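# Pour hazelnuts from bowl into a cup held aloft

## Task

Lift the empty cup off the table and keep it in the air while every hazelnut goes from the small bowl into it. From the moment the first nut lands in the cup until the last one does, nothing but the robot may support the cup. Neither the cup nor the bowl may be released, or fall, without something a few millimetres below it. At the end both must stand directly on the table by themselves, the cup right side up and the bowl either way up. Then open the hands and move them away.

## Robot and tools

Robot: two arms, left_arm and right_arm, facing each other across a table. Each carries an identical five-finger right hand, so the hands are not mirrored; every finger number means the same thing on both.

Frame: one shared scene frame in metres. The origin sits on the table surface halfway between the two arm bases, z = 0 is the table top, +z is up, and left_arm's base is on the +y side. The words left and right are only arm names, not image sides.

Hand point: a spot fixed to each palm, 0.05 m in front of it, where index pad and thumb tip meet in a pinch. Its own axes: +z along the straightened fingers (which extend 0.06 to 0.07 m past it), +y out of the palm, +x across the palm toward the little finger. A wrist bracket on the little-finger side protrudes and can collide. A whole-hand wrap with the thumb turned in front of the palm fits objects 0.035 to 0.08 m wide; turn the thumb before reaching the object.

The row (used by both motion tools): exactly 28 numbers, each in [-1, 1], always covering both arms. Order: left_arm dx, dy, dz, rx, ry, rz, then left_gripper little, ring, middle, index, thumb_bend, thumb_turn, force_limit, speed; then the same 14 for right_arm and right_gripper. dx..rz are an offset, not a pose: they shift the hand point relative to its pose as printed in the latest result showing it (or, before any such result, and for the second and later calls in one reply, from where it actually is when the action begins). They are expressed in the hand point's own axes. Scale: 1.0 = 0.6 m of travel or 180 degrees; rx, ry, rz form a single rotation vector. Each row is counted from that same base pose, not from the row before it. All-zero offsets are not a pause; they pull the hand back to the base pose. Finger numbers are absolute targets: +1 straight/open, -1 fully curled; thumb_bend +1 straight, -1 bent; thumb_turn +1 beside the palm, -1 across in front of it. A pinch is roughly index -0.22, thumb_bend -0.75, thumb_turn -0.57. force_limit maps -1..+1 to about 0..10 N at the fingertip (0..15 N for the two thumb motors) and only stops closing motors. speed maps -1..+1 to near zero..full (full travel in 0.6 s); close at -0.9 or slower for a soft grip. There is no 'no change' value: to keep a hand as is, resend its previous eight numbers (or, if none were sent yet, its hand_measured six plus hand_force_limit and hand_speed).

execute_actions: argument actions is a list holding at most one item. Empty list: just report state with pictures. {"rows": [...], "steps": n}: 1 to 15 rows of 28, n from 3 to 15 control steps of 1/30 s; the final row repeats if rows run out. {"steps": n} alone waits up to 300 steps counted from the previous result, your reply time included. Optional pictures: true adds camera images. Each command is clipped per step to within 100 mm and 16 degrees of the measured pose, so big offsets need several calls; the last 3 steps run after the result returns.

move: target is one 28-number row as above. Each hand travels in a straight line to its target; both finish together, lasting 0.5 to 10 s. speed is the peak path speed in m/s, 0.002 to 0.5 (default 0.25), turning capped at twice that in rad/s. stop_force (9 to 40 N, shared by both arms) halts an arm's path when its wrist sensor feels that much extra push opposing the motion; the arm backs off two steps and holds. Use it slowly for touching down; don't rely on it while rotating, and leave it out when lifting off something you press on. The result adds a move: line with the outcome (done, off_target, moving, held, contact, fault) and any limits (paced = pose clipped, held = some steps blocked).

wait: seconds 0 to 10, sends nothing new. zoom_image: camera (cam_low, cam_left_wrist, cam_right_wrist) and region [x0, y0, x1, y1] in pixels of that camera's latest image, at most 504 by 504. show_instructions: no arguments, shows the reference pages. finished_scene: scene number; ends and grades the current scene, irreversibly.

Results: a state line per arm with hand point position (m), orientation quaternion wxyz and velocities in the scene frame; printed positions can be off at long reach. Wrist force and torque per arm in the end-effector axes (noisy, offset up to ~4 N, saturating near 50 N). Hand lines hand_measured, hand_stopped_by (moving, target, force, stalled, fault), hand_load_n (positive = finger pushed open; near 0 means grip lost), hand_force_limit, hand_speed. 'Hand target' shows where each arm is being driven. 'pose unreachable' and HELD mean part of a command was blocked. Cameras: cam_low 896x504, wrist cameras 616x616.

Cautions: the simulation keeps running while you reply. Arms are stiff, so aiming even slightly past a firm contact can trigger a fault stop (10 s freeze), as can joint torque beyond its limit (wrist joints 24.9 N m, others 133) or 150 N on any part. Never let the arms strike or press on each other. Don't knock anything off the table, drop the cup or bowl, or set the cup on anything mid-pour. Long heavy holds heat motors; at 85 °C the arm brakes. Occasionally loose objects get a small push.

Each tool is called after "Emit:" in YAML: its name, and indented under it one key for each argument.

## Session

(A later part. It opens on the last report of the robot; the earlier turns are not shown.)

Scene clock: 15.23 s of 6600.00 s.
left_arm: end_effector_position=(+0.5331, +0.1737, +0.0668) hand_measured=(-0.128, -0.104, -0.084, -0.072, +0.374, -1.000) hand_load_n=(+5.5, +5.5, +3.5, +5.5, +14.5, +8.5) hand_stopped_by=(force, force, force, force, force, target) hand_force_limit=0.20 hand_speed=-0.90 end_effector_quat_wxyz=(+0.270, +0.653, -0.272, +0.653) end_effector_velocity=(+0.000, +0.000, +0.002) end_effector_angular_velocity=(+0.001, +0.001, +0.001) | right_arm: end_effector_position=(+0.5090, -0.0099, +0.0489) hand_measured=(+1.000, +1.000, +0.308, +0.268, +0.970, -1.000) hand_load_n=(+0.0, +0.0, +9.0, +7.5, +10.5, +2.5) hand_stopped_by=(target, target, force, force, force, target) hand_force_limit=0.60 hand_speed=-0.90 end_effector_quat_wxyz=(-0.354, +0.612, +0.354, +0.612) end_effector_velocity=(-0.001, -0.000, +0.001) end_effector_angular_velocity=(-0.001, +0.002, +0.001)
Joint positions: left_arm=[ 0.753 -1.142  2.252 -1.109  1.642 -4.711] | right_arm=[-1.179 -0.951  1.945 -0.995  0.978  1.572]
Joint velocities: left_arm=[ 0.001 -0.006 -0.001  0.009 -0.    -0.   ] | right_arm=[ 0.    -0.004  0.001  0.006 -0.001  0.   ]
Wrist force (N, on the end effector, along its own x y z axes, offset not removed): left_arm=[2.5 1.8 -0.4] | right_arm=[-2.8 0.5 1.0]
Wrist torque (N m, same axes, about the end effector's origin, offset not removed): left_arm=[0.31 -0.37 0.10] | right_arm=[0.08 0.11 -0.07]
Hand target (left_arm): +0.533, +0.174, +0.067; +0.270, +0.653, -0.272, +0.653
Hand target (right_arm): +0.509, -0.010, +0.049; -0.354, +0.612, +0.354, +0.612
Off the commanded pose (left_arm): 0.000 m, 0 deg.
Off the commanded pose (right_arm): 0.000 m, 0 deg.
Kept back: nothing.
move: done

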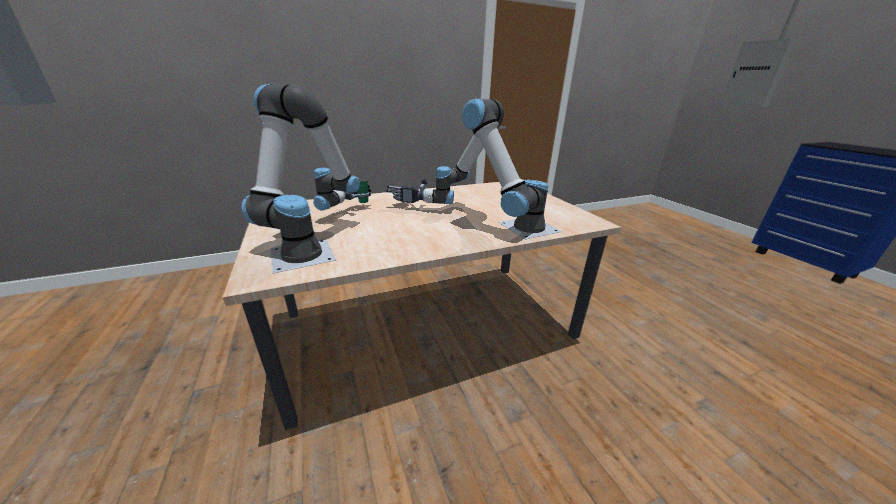

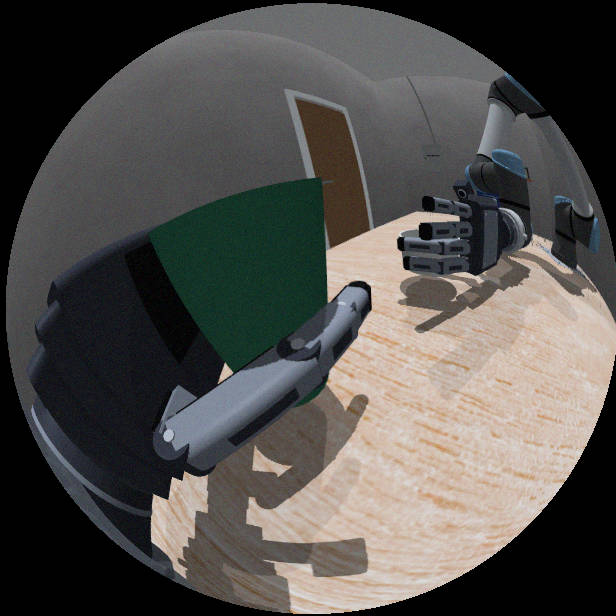

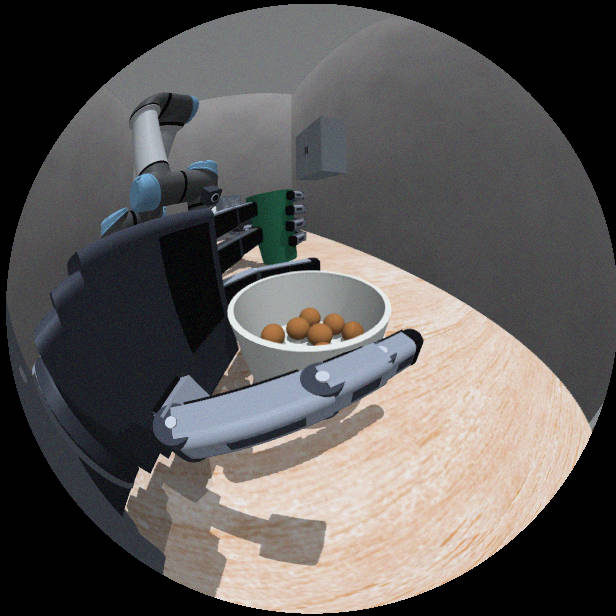

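Emit:
move:
  target: [0.047,0.2318,-0.0818,-0.19,0.0509,0.1614,-0.95,-0.95,-0.95,-0.95,-0.6,-1,0.2,-0.9, 0.335,-0.5742,-0.2355,0.1345,-0.0424,0.1914,1,1,-0.95,-0.95,0.8,-1,0.6,-0.9]
  speed: 0.25

Scene clock: 18.17 s of 6600.00 s.
left_arm: end_effector_position=(+0.4000, +0.1103, +0.0948) hand_measured=(-0.128, -0.104, -0.084, -0.072, +0.374, -1.000) hand_load_n=(+5.5, +5.5, +3.5, +5.5, +14.5, +8.5) hand_stopped_by=(force, force, force, force, force, target) hand_force_limit=0.20 hand_speed=-0.90 end_effector_quat_wxyz=(+0.299, +0.405, -0.580, +0.640) end_effector_velocity=(-0.000, -0.001, +0.000) end_effector_angular_velocity=(+0.002, -0.003, -0.003) | right_arm: end_effector_position=(+0.1401, +0.0393, +0.2501) hand_measured=(+1.000, +1.000, +0.308, +0.268, +0.970, -1.000) hand_load_n=(+0.0, +0.0, +9.0, +7.5, +11.0, +2.5) hand_stopped_by=(target, target, force, force, force, target) hand_force_limit=0.60 hand_speed=-0.90 end_effector_quat_wxyz=(-0.613, +0.641, +0.299, +0.353) end_effector_velocity=(-0.002, -0.000, +0.002) end_effector_angular_velocity=(+0.001, +0.002, +0.000)
Joint positions: left_arm=[ 0.679 -1.269  2.209 -0.938  2.179 -4.187] | right_arm=[-0.819 -1.685  2.148 -0.464  0.903  2.183]
Joint velocities: left_arm=[-0.001 -0.001 -0.002  0.004  0.002  0.004] | right_arm=[ 0.003 -0.004 -0.001  0.004  0.003  0.003]
Wrist force (N, on the end effector, along its own x y z axes, offset not removed): left_arm=[2.8 1.9 -4.4] | right_arm=[-2.7 0.9 0.6]
Wrist torque (N m, same axes, about the end effector's origin, offset not removed): left_arm=[0.59 -0.61 0.09] | right_arm=[0.02 0.00 -0.15]
Hand target (left_arm): +0.400, +0.110, +0.095; +0.299, +0.405, -0.580, +0.640
Hand target (right_arm): +0.140, +0.039, +0.250; +0.613, -0.641, -0.299, -0.353
Off the commanded pose (left_arm): 0.000 m, 0 deg.
Off the commanded pose (right_arm): 0.000 m, 0 deg.
Kept back: nothing.
move: done

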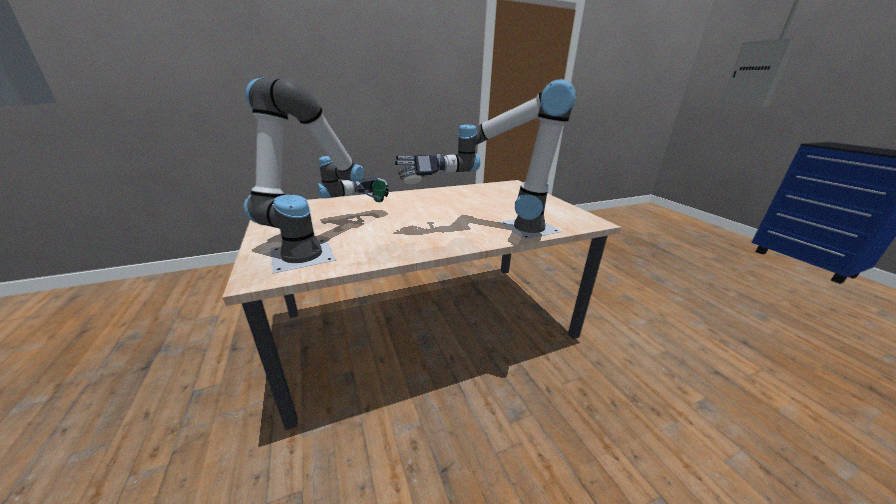

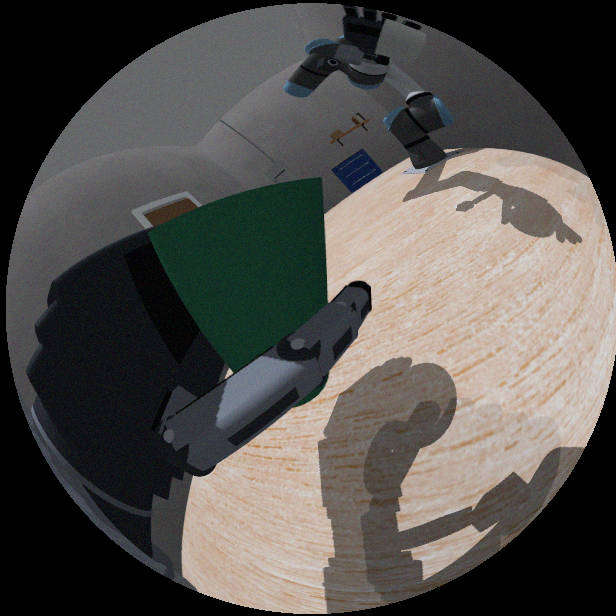

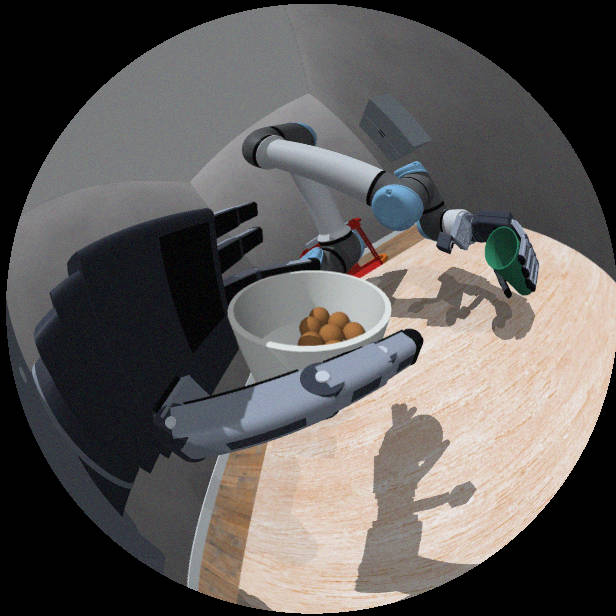

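Emit:
move:
  target: [0.1601,0.2533,0.1432,-0.0683,0.0479,0.0552,-0.95,-0.95,-0.95,-0.95,-0.6,-1,0.2,-0.9, -0.0286,0.0317,0.0053,0,0,0.111,1,1,-0.95,-0.95,0.8,-1,0.6,-0.9]
  speed: 0.18

Emit:
zoom_image:
  camera: "cam_low"
  region: [360,140,470,220]

Scene clock: 20.33 s of 6600.00 s.
left_arm: end_effector_position=(+0.2382, -0.0052, +0.1017) hand_measured=(-0.128, -0.104, -0.084, -0.072, +0.374, -1.000) hand_load_n=(+5.5, +5.5, +3.5, +5.5, +14.5, +8.5) hand_stopped_by=(force, force, force, force, force, target) hand_force_limit=0.20 hand_speed=-0.90 end_effector_quat_wxyz=(+0.326, +0.270, -0.654, +0.627) end_effector_velocity=(-0.001, -0.001, +0.000) end_effector_angular_velocity=(+0.000, -0.002, -0.001) | right_arm: end_effector_position=(+0.1460, +0.0420, +0.2252) hand_measured=(+1.000, +1.000, +0.308, +0.268, +0.970, -1.000) hand_load_n=(+0.0, +0.0, +9.0, +7.5, +11.0, +2.0) hand_stopped_by=(target, target, force, force, force, target) hand_force_limit=0.60 hand_speed=-0.90 end_effector_quat_wxyz=(-0.665, +0.683, +0.183, +0.242) end_effector_velocity=(+0.001, +0.000, -0.001) end_effector_angular_velocity=(+0.000, +0.004, -0.001)
Joint positions: left_arm=[ 0.235 -1.321  2.233 -0.91   1.996 -4.013] | right_arm=[-0.881 -1.631  2.151 -0.521  0.84   2.531]
Joint velocities: left_arm=[-0.004  0.001 -0.002  0.001 -0.003  0.002] | right_arm=[-0.001  0.002 -0.    -0.001  0.     0.004]
Wrist force (N, on the end effector, along its own x y z axes, offset not removed): left_arm=[0.5 3.3 -0.4] | right_arm=[-2.8 1.2 0.3]
Wrist torque (N m, same axes, about the end effector's origin, offset not removed): left_arm=[0.53 -0.30 0.11] | right_arm=[0.02 0.11 -0.24]
Hand target (left_arm): +0.238, -0.005, +0.102; -0.326, -0.270, +0.654, -0.627
Hand target (right_arm): +0.146, +0.042, +0.225; +0.665, -0.683, -0.183, -0.241
Off the commanded pose (left_arm): 0.000 m, 0 deg.
Off the commanded pose (right_arm): 0.000 m, 0 deg.
Kept back: nothing.
move: done

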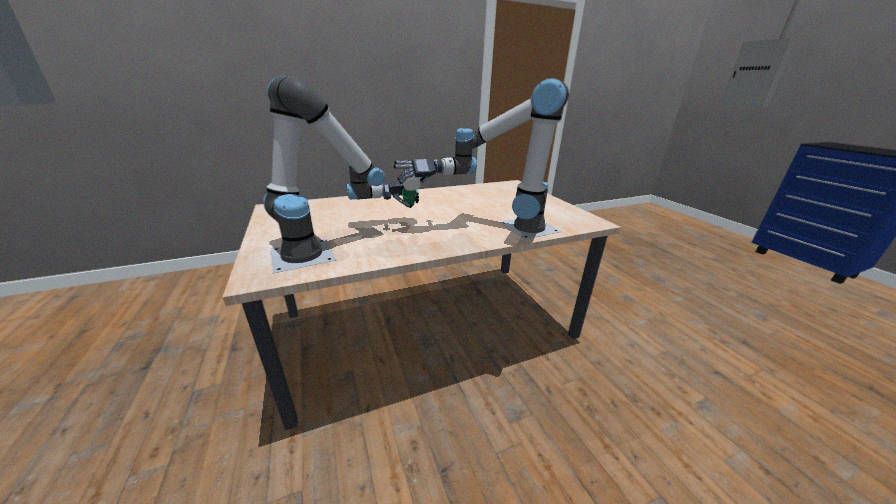

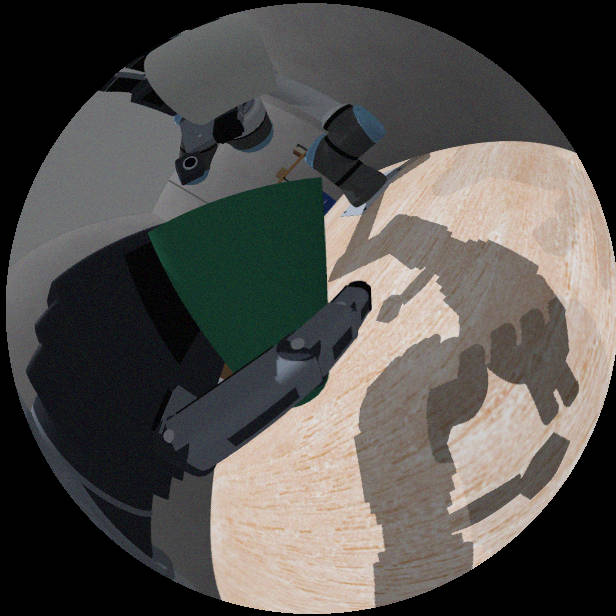

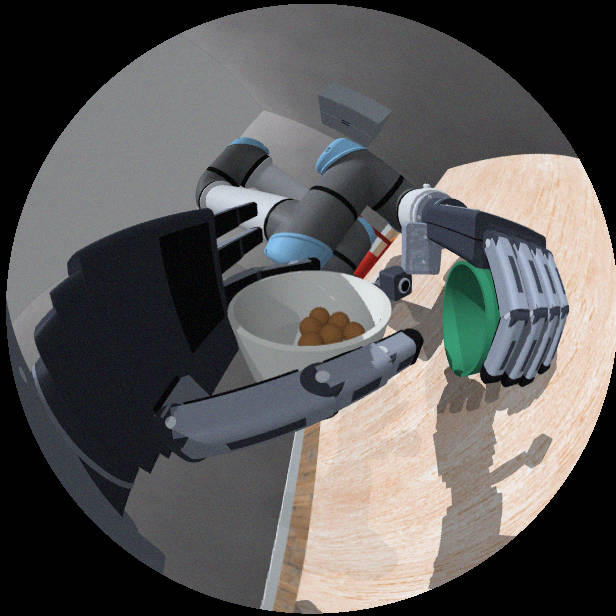

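Region (360, 140, 470, 220) of cam_low's 896x504 image, scaled by 4.582, with more detail than that image has; it fills the top 367 rows of this view, and the rest is white.

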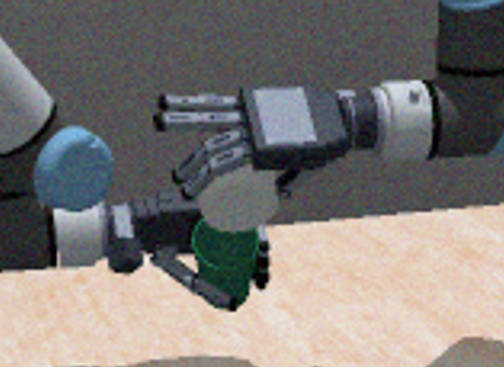

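Emit:
move:
  target: [0,0,0,0,0,0,-0.95,-0.95,-0.95,-0.95,-0.6,-1,0.2,-0.9, -0.0061,0.0287,0.0018,0,0,0.0722,1,1,-0.95,-0.95,0.8,-1,0.6,-0.9]
  speed: 0.09

Emit:
zoom_image:
  camera: "cam_low"
  region: [360,140,470,220]

Scene clock: 22.17 s of 6600.00 s.
left_arm: end_effector_position=(+0.2382, -0.0052, +0.1017) hand_measured=(-0.128, -0.104, -0.084, -0.072, +0.374, -1.000) hand_load_n=(+5.5, +5.5, +3.5, +5.5, +14.5, +8.5) hand_stopped_by=(force, force, force, force, force, target) hand_force_limit=0.20 hand_speed=-0.90 end_effector_quat_wxyz=(+0.326, +0.270, -0.654, +0.627) end_effector_velocity=(-0.000, -0.000, +0.001) end_effector_angular_velocity=(-0.001, -0.000, -0.000) | right_arm: end_effector_position=(+0.1530, +0.0425, +0.2090) hand_measured=(+1.000, +1.000, +0.308, +0.268, +0.970, -1.000) hand_load_n=(+0.0, +0.0, +9.0, +7.5, +11.0, +2.0) hand_stopped_by=(target, target, force, force, force, target) hand_force_limit=0.60 hand_speed=-0.90 end_effector_quat_wxyz=(-0.688, +0.699, +0.105, +0.165) end_effector_velocity=(+0.001, -0.000, -0.001) end_effector_angular_velocity=(+0.002, +0.012, -0.001)
Joint positions: left_arm=[ 0.235 -1.321  2.233 -0.91   1.996 -4.013] | right_arm=[-0.929 -1.585  2.154 -0.57   0.792  2.757]
Joint velocities: left_arm=[-0.    -0.001 -0.     0.     0.     0.   ] | right_arm=[-0.003  0.003  0.001 -0.005 -0.003  0.013]
Wrist force (N, on the end effector, along its own x y z axes, offset not removed): left_arm=[3.5 2.1 -2.2] | right_arm=[-2.7 0.7 0.8]
Wrist torque (N m, same axes, about the end effector's origin, offset not removed): left_arm=[0.28 -0.68 0.16] | right_arm=[-0.13 0.17 -0.22]
Hand target (left_arm): +0.238, -0.005, +0.102; -0.326, -0.270, +0.654, -0.627
Hand target (right_arm): +0.153, +0.043, +0.209; +0.688, -0.699, -0.105, -0.165
Off the commanded pose (left_arm): 0.000 m, 0 deg.
Off the commanded pose (right_arm): 0.000 m, 0 deg.
Kept back: nothing.
move: done

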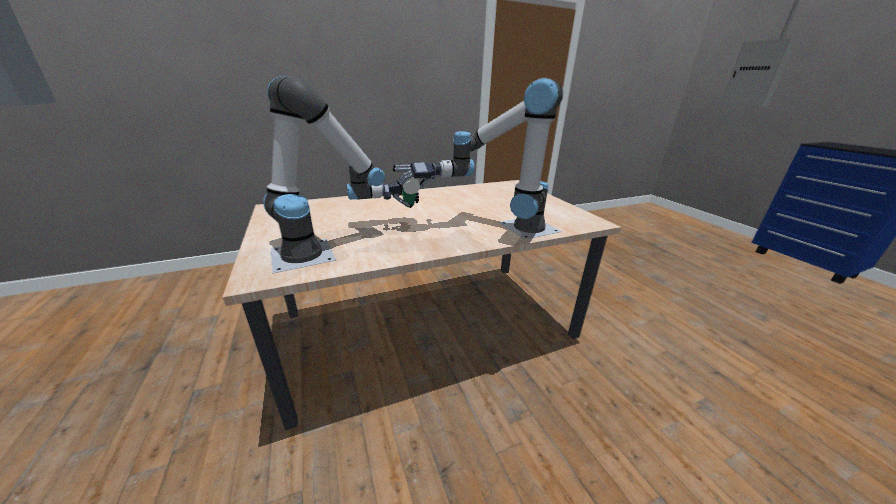

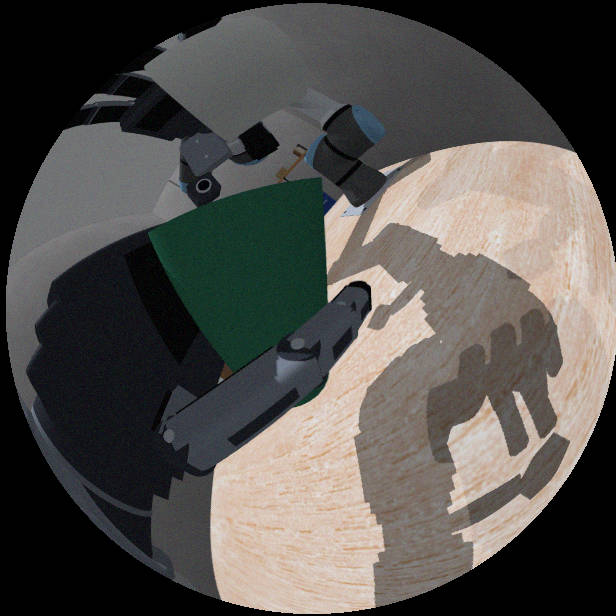

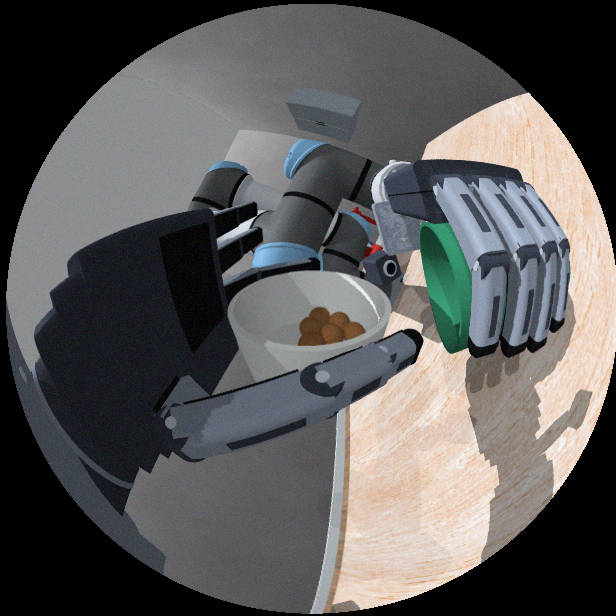

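Region (360, 140, 470, 220) of cam_low's 896x504 image, scaled by 4.582, with more detail than that image has; it fills the top 367 rows of this view, and the rest is white.

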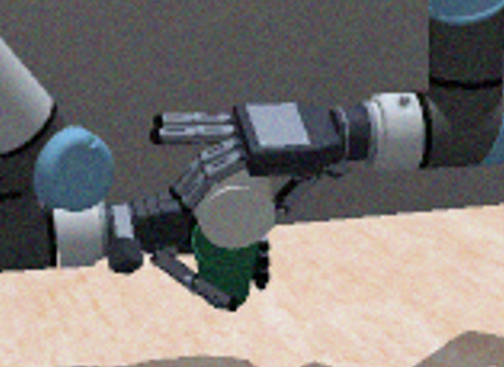

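Emit:
move:
  target: [0,0,0,0,0,0,-0.95,-0.95,-0.95,-0.95,-0.6,-1,0.2,-0.9, 0.022,0.0035,0,0,0,0.0444,1,1,-0.95,-0.95,0.8,-1,0.6,-0.9]
  speed: 0.06

Scene clock: 24.00 s of 6600.00 s.
left_arm: end_effector_position=(+0.2382, -0.0052, +0.1017) hand_measured=(-0.128, -0.104, -0.084, -0.072, +0.374, -1.000) hand_load_n=(+5.5, +5.5, +3.5, +5.5, +14.5, +8.5) hand_stopped_by=(force, force, force, force, force, target) hand_force_limit=0.20 hand_speed=-0.90 end_effector_quat_wxyz=(+0.326, +0.270, -0.654, +0.627) end_effector_velocity=(+0.001, +0.000, +0.000) end_effector_angular_velocity=(+0.000, +0.001, +0.001) | right_arm: end_effector_position=(+0.1658, +0.0414, +0.2120) hand_measured=(+1.000, +1.000, +0.308, +0.268, +0.970, -1.000) hand_load_n=(+0.0, +0.0, +9.0, +7.5, +11.0, +2.0) hand_stopped_by=(target, target, force, force, force, target) hand_force_limit=0.60 hand_speed=-0.90 end_effector_quat_wxyz=(-0.697, +0.705, +0.056, +0.117) end_effector_velocity=(+0.002, -0.000, +0.000) end_effector_angular_velocity=(+0.001, +0.012, +0.000)
Joint positions: left_arm=[ 0.235 -1.321  2.233 -0.91   1.996 -4.013] | right_arm=[-0.976 -1.565  2.129 -0.565  0.746  2.895]
Joint velocities: left_arm=[ 0.001 -0.    -0.     0.    -0.    -0.001] | right_arm=[-0.005  0.003 -0.003  0.    -0.005  0.012]
Wrist force (N, on the end effector, along its own x y z axes, offset not removed): left_arm=[3.2 3.7 -0.7] | right_arm=[-0.9 2.5 -0.3]
Wrist torque (N m, same axes, about the end effector's origin, offset not removed): left_arm=[0.74 -0.65 0.23] | right_arm=[0.25 0.08 -0.08]
Hand target (left_arm): +0.238, -0.005, +0.102; -0.326, -0.270, +0.654, -0.627
Hand target (right_arm): +0.166, +0.041, +0.212; +0.697, -0.705, -0.056, -0.117
Off the commanded pose (left_arm): 0.000 m, 0 deg.
Off the commanded pose (right_arm): 0.000 m, 0 deg.
Kept back: nothing.
move: done

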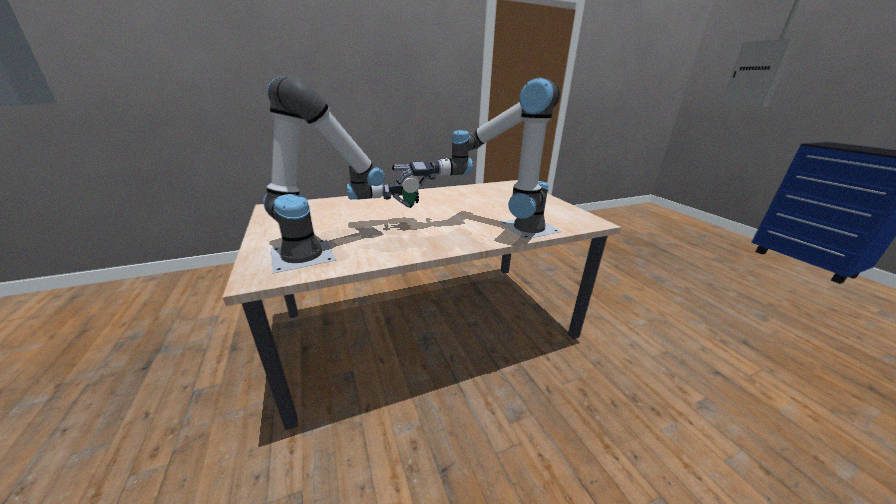

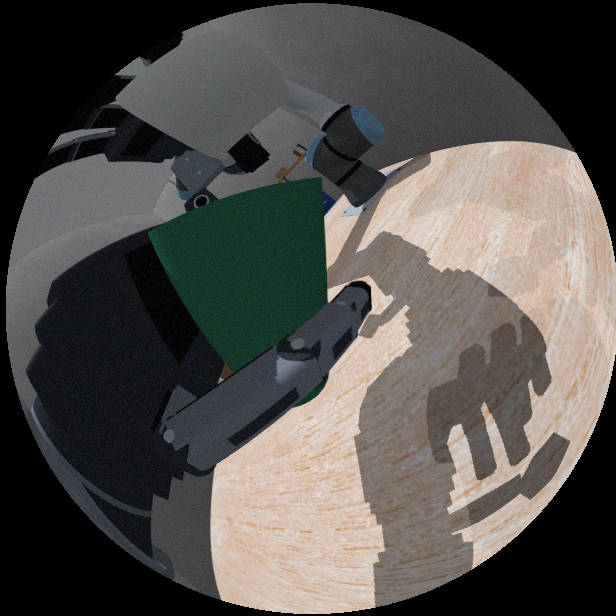

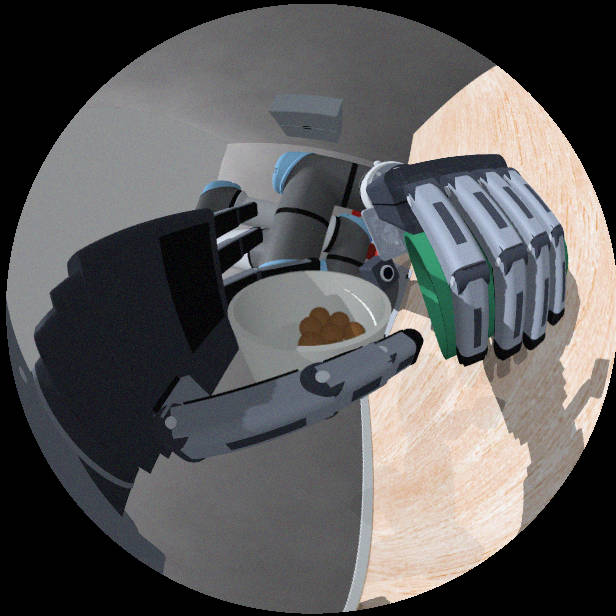

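Emit:
zoom_image:
  camera: "cam_low"
  region: [380,155,440,215]

Region (380, 155, 440, 215) of cam_low's 896x504 image, scaled by 8.400, with more detail than that image has.

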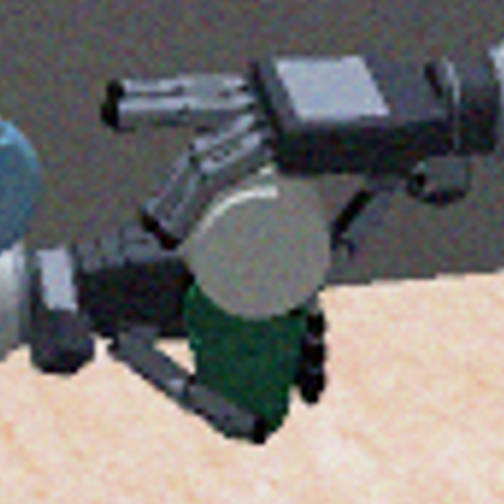

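Emit:
move:
  target: [0,0,0,0,0,0,-0.95,-0.95,-0.95,-0.95,-0.6,-1,0.2,-0.9, 0.006,0.0025,0.007,0,0,0.0556,1,1,-0.95,-0.95,0.8,-1,0.6,-0.9]
  speed: 0.04

Scene clock: 26.70 s of 6600.00 s.
left_arm: end_effector_position=(+0.2382, -0.0052, +0.1017) hand_measured=(-0.128, -0.104, -0.084, -0.072, +0.374, -1.000) hand_load_n=(+5.5, +5.5, +3.5, +5.5, +14.5, +8.5) hand_stopped_by=(force, force, force, force, force, target) hand_force_limit=0.20 hand_speed=-0.90 end_effector_quat_wxyz=(+0.326, +0.270, -0.654, +0.627) end_effector_velocity=(+0.001, +0.000, -0.000) end_effector_angular_velocity=(+0.000, -0.000, +0.001) | right_arm: end_effector_position=(+0.1700, +0.0452, +0.2114) hand_measured=(+1.000, +1.000, +0.308, +0.268, +0.970, -1.000) hand_load_n=(+0.0, +0.0, +9.0, +7.5, +11.0, +1.5) hand_stopped_by=(target, target, force, force, force, target) hand_force_limit=0.60 hand_speed=-0.90 end_effector_quat_wxyz=(-0.705, +0.707, -0.005, +0.056) end_effector_velocity=(-0.000, +0.000, -0.000) end_effector_angular_velocity=(+0.001, +0.012, +0.001)
Joint positions: left_arm=[ 0.235 -1.321  2.233 -0.91   1.996 -4.013] | right_arm=[-0.996 -1.532  2.109 -0.577  0.725  3.069]
Joint velocities: left_arm=[ 0.002  0.     0.    -0.     0.     0.   ] | right_arm=[-0.     0.002 -0.001 -0.001 -0.002  0.011]
Wrist force (N, on the end effector, along its own x y z axes, offset not removed): left_arm=[0.3 1.8 -3.1] | right_arm=[-1.1 0.4 0.7]
Wrist torque (N m, same axes, about the end effector's origin, offset not removed): left_arm=[0.30 0.07 0.10] | right_arm=[-0.22 -0.02 -0.17]
Hand target (left_arm): +0.238, -0.005, +0.102; -0.326, -0.270, +0.654, -0.627
Hand target (right_arm): +0.170, +0.045, +0.211; +0.705, -0.707, +0.005, -0.056
Off the commanded pose (left_arm): 0.000 m, 0 deg.
Off the commanded pose (right_arm): 0.000 m, 0 deg.
Kept back: nothing.
move: done

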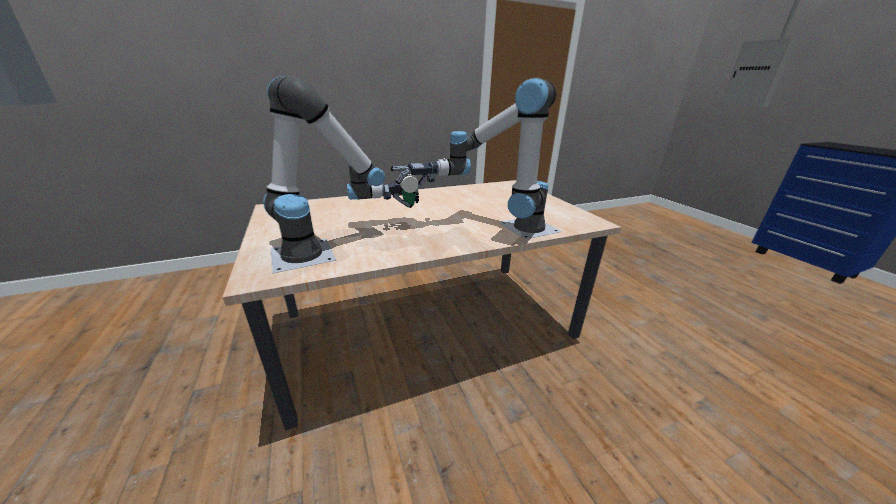

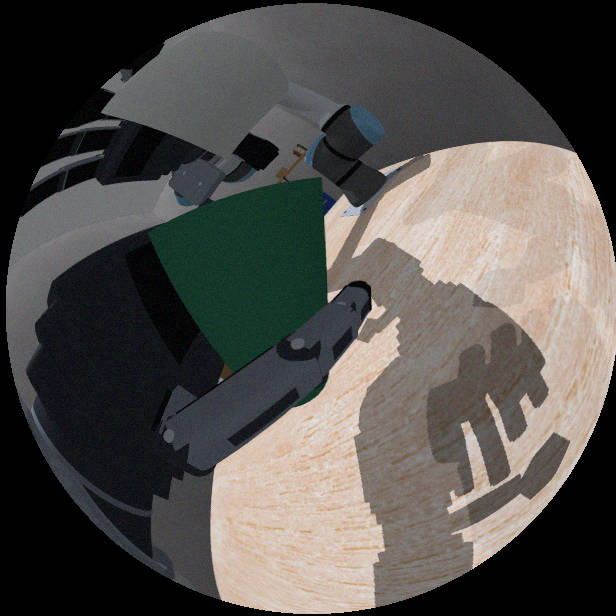

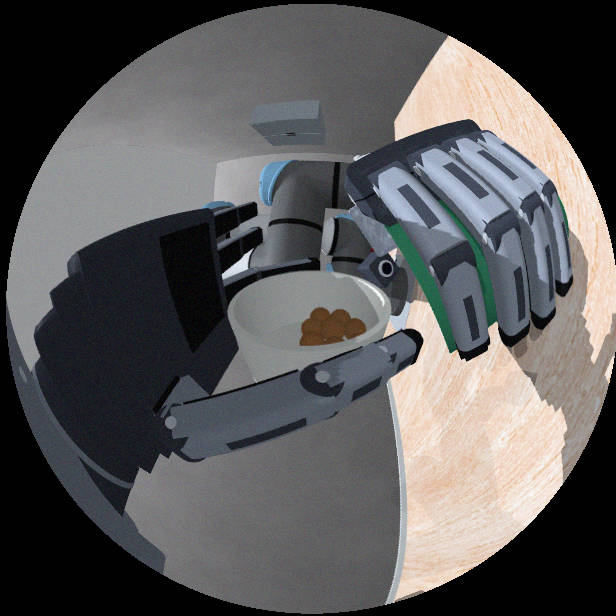

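Emit:
move:
  target: [0,0,0,0,0,0,-0.95,-0.95,-0.95,-0.95,-0.6,-1,0.2,-0.9, 0.01,0.0023,0,0,0,0.0333,1,1,-0.95,-0.95,0.8,-1,0.6,-0.9]
  speed: 0.03

Scene clock: 28.97 s of 6600.00 s.
left_arm: end_effector_position=(+0.2382, -0.0052, +0.1017) hand_measured=(-0.128, -0.104, -0.084, -0.072, +0.374, -1.000) hand_load_n=(+5.5, +5.5, +3.5, +5.5, +14.5, +8.5) hand_stopped_by=(force, force, force, force, force, target) hand_force_limit=0.20 hand_speed=-0.90 end_effector_quat_wxyz=(+0.326, +0.270, -0.654, +0.627) end_effector_velocity=(-0.000, -0.001, +0.000) end_effector_angular_velocity=(-0.000, +0.000, -0.001) | right_arm: end_effector_position=(+0.1760, +0.0447, +0.2105) hand_measured=(+1.000, +1.000, +0.308, +0.268, +0.970, -1.000) hand_load_n=(+0.0, +0.0, +9.0, +7.5, +11.0, +1.5) hand_stopped_by=(target, target, force, force, force, target) hand_force_limit=0.60 hand_speed=-0.90 end_effector_quat_wxyz=(+0.707, -0.706, +0.041, -0.020) end_effector_velocity=(-0.000, +0.000, -0.000) end_effector_angular_velocity=(+0.001, +0.013, +0.002)
Joint positions: left_arm=[ 0.235 -1.321  2.233 -0.91   1.996 -4.013] | right_arm=[-1.019 -1.512  2.099 -0.587  0.702  3.172]
Joint velocities: left_arm=[-0.001  0.001 -0.001 -0.     0.    -0.   ] | right_arm=[-0.002  0.003 -0.001 -0.001 -0.003  0.013]
Wrist force (N, on the end effector, along its own x y z axes, offset not removed): left_arm=[2.3 4.0 0.6] | right_arm=[-1.0 0.4 1.8]
Wrist torque (N m, same axes, about the end effector's origin, offset not removed): left_arm=[0.60 -0.47 0.26] | right_arm=[-0.37 0.06 -0.29]
Hand target (left_arm): +0.238, -0.005, +0.102; -0.326, -0.270, +0.654, -0.627
Hand target (right_arm): +0.176, +0.045, +0.210; +0.707, -0.706, +0.042, -0.019
Off the commanded pose (left_arm): 0.000 m, 0 deg.
Off the commanded pose (right_arm): 0.000 m, 0 deg.
Kept back: nothing.
move: done

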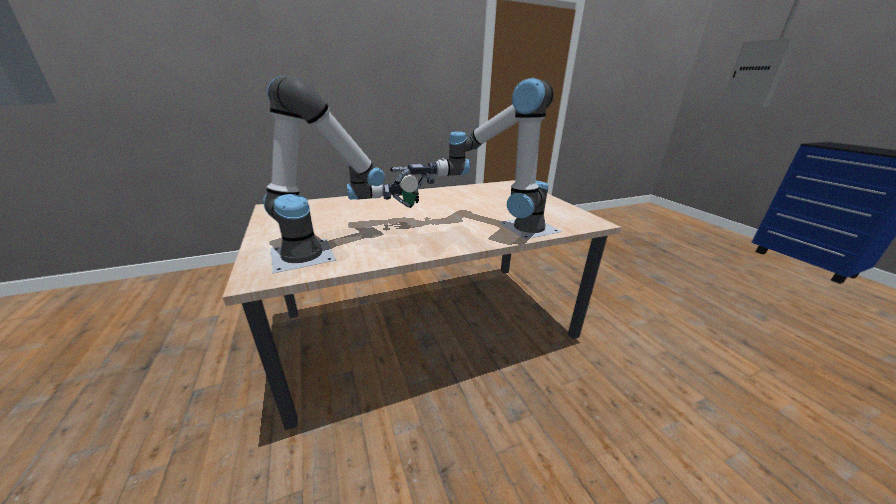

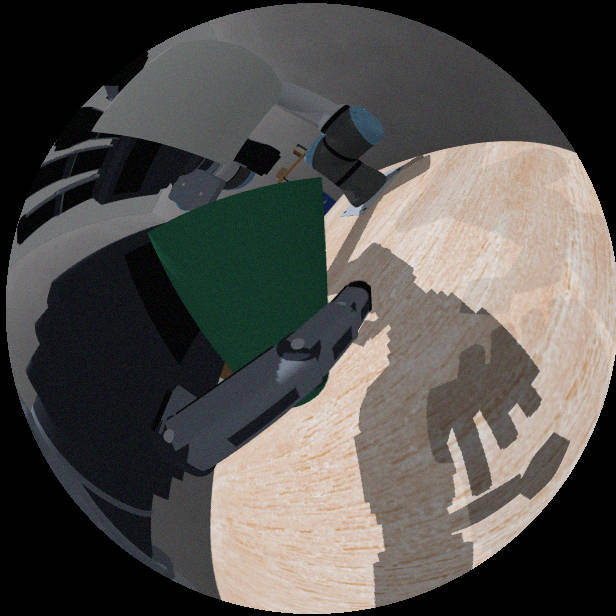

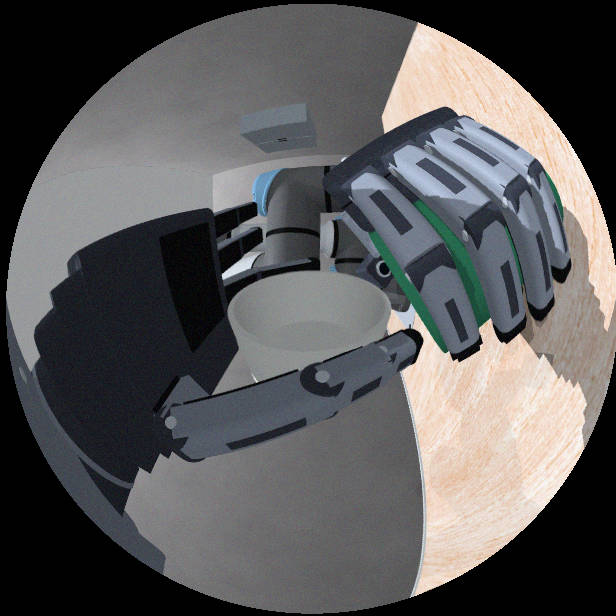

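Emit:
move:
  target: [0,0,0,0,0,0,-0.95,-0.95,-0.95,-0.95,-0.6,-1,0.2,-0.9, 0.0114,-0.0087,0,0,0,0.06,1,1,-0.95,-0.95,0.8,-1,0.6,-0.9]
  speed: 0.12

Emit:
zoom_image:
  camera: "cam_low"
  region: [230,150,630,310]

Scene clock: 30.37 s of 6600.00 s.
left_arm: end_effector_position=(+0.2382, -0.0052, +0.1017) hand_measured=(-0.128, -0.104, -0.084, -0.072, +0.374, -1.000) hand_load_n=(+5.5, +5.5, +3.5, +5.5, +14.5, +8.5) hand_stopped_by=(force, force, force, force, force, target) hand_force_limit=0.20 hand_speed=-0.90 end_effector_quat_wxyz=(+0.326, +0.270, -0.654, +0.627) end_effector_velocity=(-0.000, -0.000, +0.000) end_effector_angular_velocity=(-0.001, -0.000, -0.000) | right_arm: end_effector_position=(+0.1829, +0.0442, +0.2155) hand_measured=(+1.000, +1.000, +0.308, +0.268, +0.970, -1.000) hand_load_n=(+0.0, +0.0, +9.0, +7.5, +11.0, +1.5) hand_stopped_by=(target, target, force, force, force, target) hand_force_limit=0.60 hand_speed=-0.90 end_effector_quat_wxyz=(+0.706, -0.699, +0.107, +0.046) end_effector_velocity=(+0.001, -0.000, -0.000) end_effector_angular_velocity=(+0.001, +0.013, -0.000)
Joint positions: left_arm=[ 0.235 -1.321  2.233 -0.91   1.996 -4.013] | right_arm=[-1.05  -1.488  2.079 -0.591  0.671  3.359]
Joint velocities: left_arm=[-0.001 -0.    -0.    -0.    -0.    -0.   ] | right_arm=[-0.002  0.003 -0.    -0.003 -0.002  0.013]
Wrist force (N, on the end effector, along its own x y z axes, offset not removed): left_arm=[1.2 1.8 2.3] | right_arm=[-2.6 1.2 0.6]
Wrist torque (N m, same axes, about the end effector's origin, offset not removed): left_arm=[0.29 -0.55 0.14] | right_arm=[0.00 0.27 -0.25]
Hand target (left_arm): +0.238, -0.005, +0.102; -0.326, -0.270, +0.654, -0.627
Hand target (right_arm): +0.183, +0.044, +0.216; +0.706, -0.699, +0.108, +0.047
Off the commanded pose (left_arm): 0.000 m, 0 deg.
Off the commanded pose (right_arm): 0.000 m, 0 deg.
Kept back: nothing.
move: done

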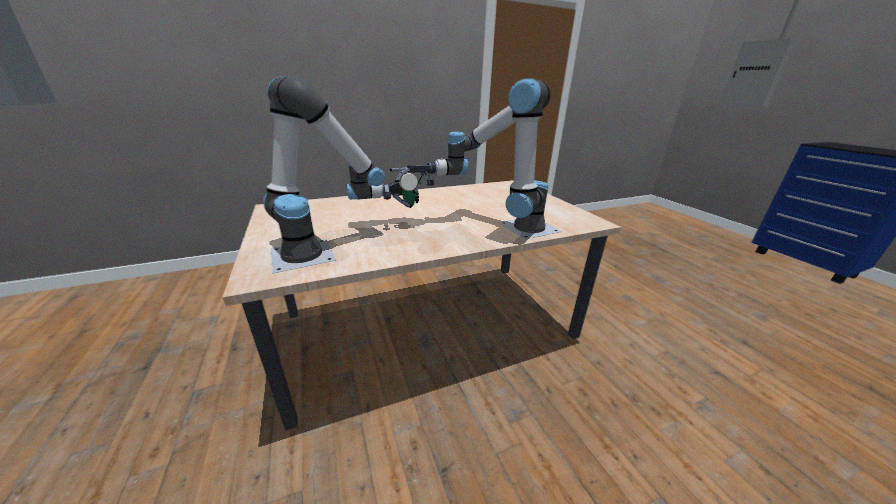

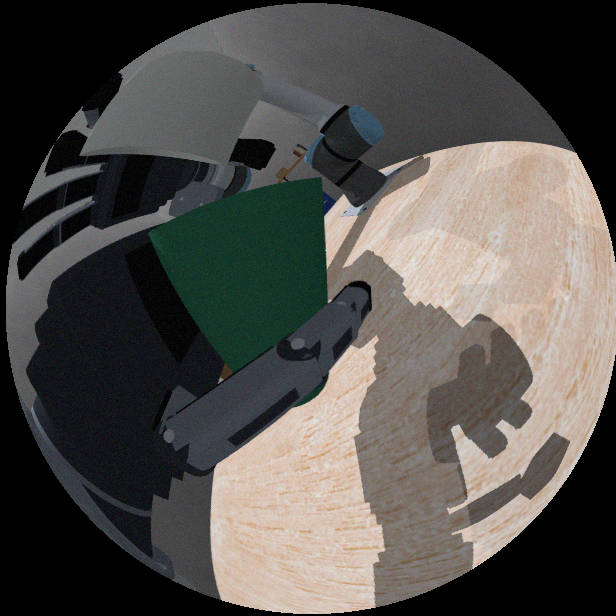

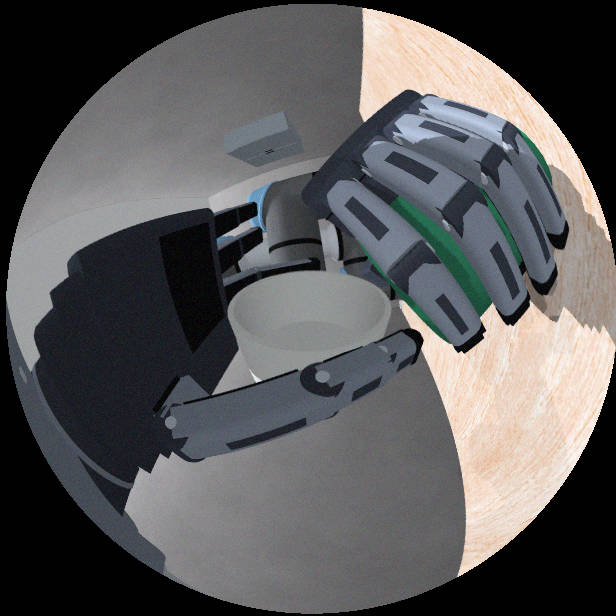

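Region (230, 150, 630, 310) of cam_low's 896x504 image, scaled by 1.260, with more detail than that image has; it fills the top 202 rows of this view, and the rest is white.

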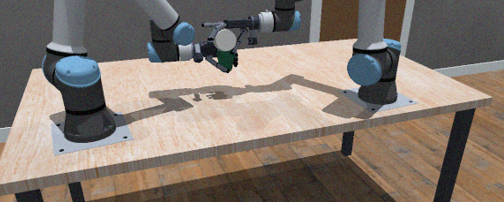

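Emit:
move:
  target: [-0.1928,-0.1217,-0.2285,0.1066,-0.0388,-0.2199,-0.95,-0.95,-0.95,-0.95,-0.6,-1,0.2,-0.9, -0.032,-0.0262,-0.0508,0,0,-0.319,1,1,-0.95,-0.95,0.8,-1,0.6,-0.9]
  speed: 0.3

Emit:
zoom_image:
  camera: "cam_right_wrist"
  region: [200,150,616,450]

Scene clock: 32.90 s of 6600.00 s.
left_arm: end_effector_position=(+0.3798, +0.1198, +0.0603) hand_measured=(-0.128, -0.104, -0.084, -0.072, +0.374, -1.000) hand_load_n=(+5.5, +5.5, +3.5, +5.5, +14.5, +9.0) hand_stopped_by=(force, force, force, force, force, target) hand_force_limit=0.20 hand_speed=-0.90 end_effector_quat_wxyz=(+0.430, +0.561, -0.431, +0.561) end_effector_velocity=(+0.001, +0.001, -0.001) end_effector_angular_velocity=(+0.000, +0.009, +0.002) | right_arm: end_effector_position=(+0.1650, +0.0150, +0.2349) hand_measured=(+1.000, +1.000, +0.308, +0.268, +0.970, -1.000) hand_load_n=(+0.0, +0.0, +9.0, +7.5, +11.0, +2.0) hand_stopped_by=(target, target, force, force, force, target) hand_force_limit=0.60 hand_speed=-0.90 end_effector_quat_wxyz=(-0.641, +0.665, +0.241, +0.298) end_effector_velocity=(-0.000, -0.001, +0.000) end_effector_angular_velocity=(-0.003, -0.012, -0.002)
Joint positions: left_arm=[ 0.667 -1.149  2.305 -1.155  2.079 -4.711] | right_arm=[-0.962 -1.696  2.188 -0.492  0.759  2.359]
Joint velocities: left_arm=[ 0.005  0.004 -0.001  0.     0.003 -0.007] | right_arm=[ 0.003 -0.003  0.001  0.005  0.004 -0.014]
Wrist force (N, on the end effector, along its own x y z axes, offset not removed): left_arm=[-0.5 0.6 -0.8] | right_arm=[-1.6 4.1 0.7]
Wrist torque (N m, same axes, about the end effector's origin, offset not removed): left_arm=[0.21 -0.08 -0.11] | right_arm=[0.58 -0.12 -0.18]
Hand target (left_arm): +0.380, +0.120, +0.060; +0.430, +0.561, -0.431, +0.561
Hand target (right_arm): +0.165, +0.015, +0.235; +0.641, -0.665, -0.242, -0.298
Off the commanded pose (left_arm): 0.000 m, 0 deg.
Off the commanded pose (right_arm): 0.000 m, 0 deg.
Kept back: nothing.
move: done

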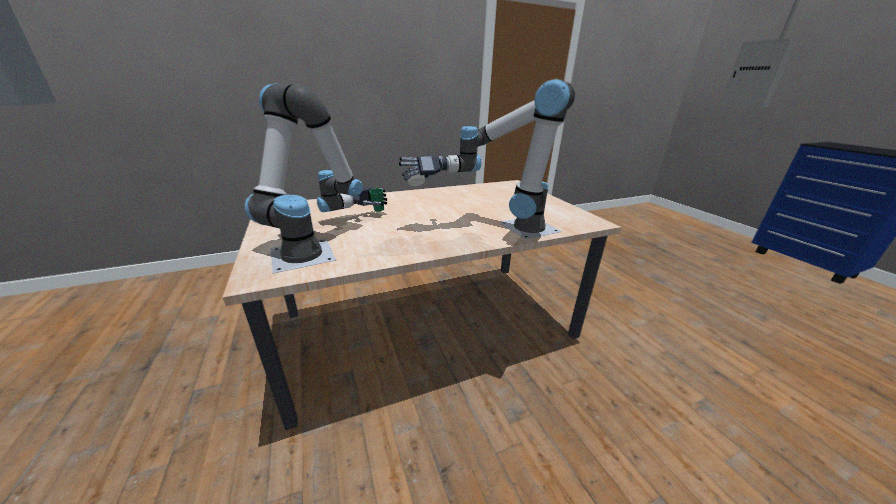

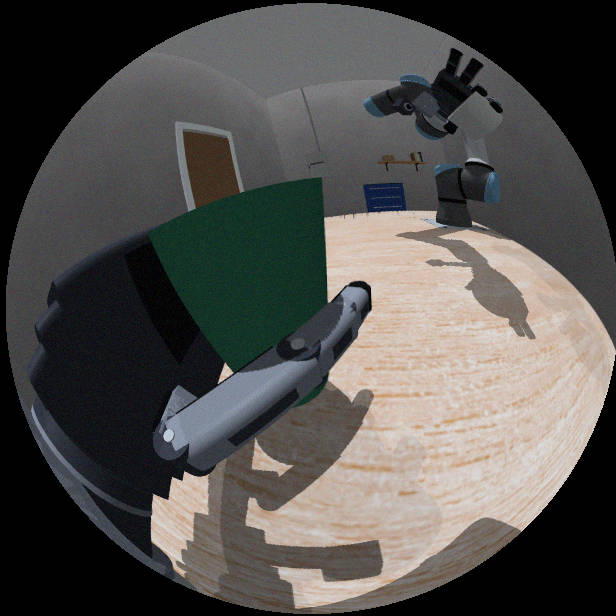

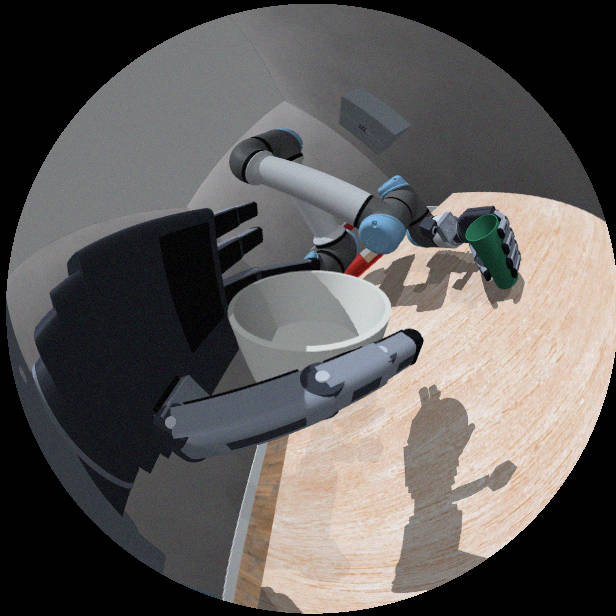

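Region (200, 150, 616, 450) of cam_right_wrist's 616x616 image, scaled by 1.212, with more detail than that image has; it fills the top 363 rows of this view, and the rest is white.

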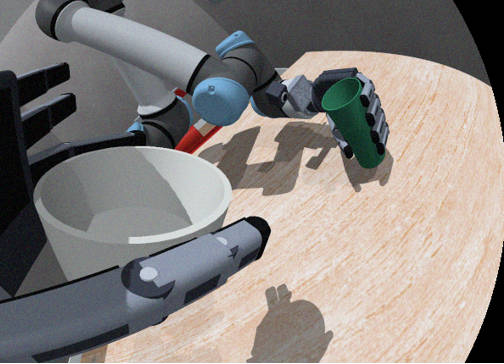

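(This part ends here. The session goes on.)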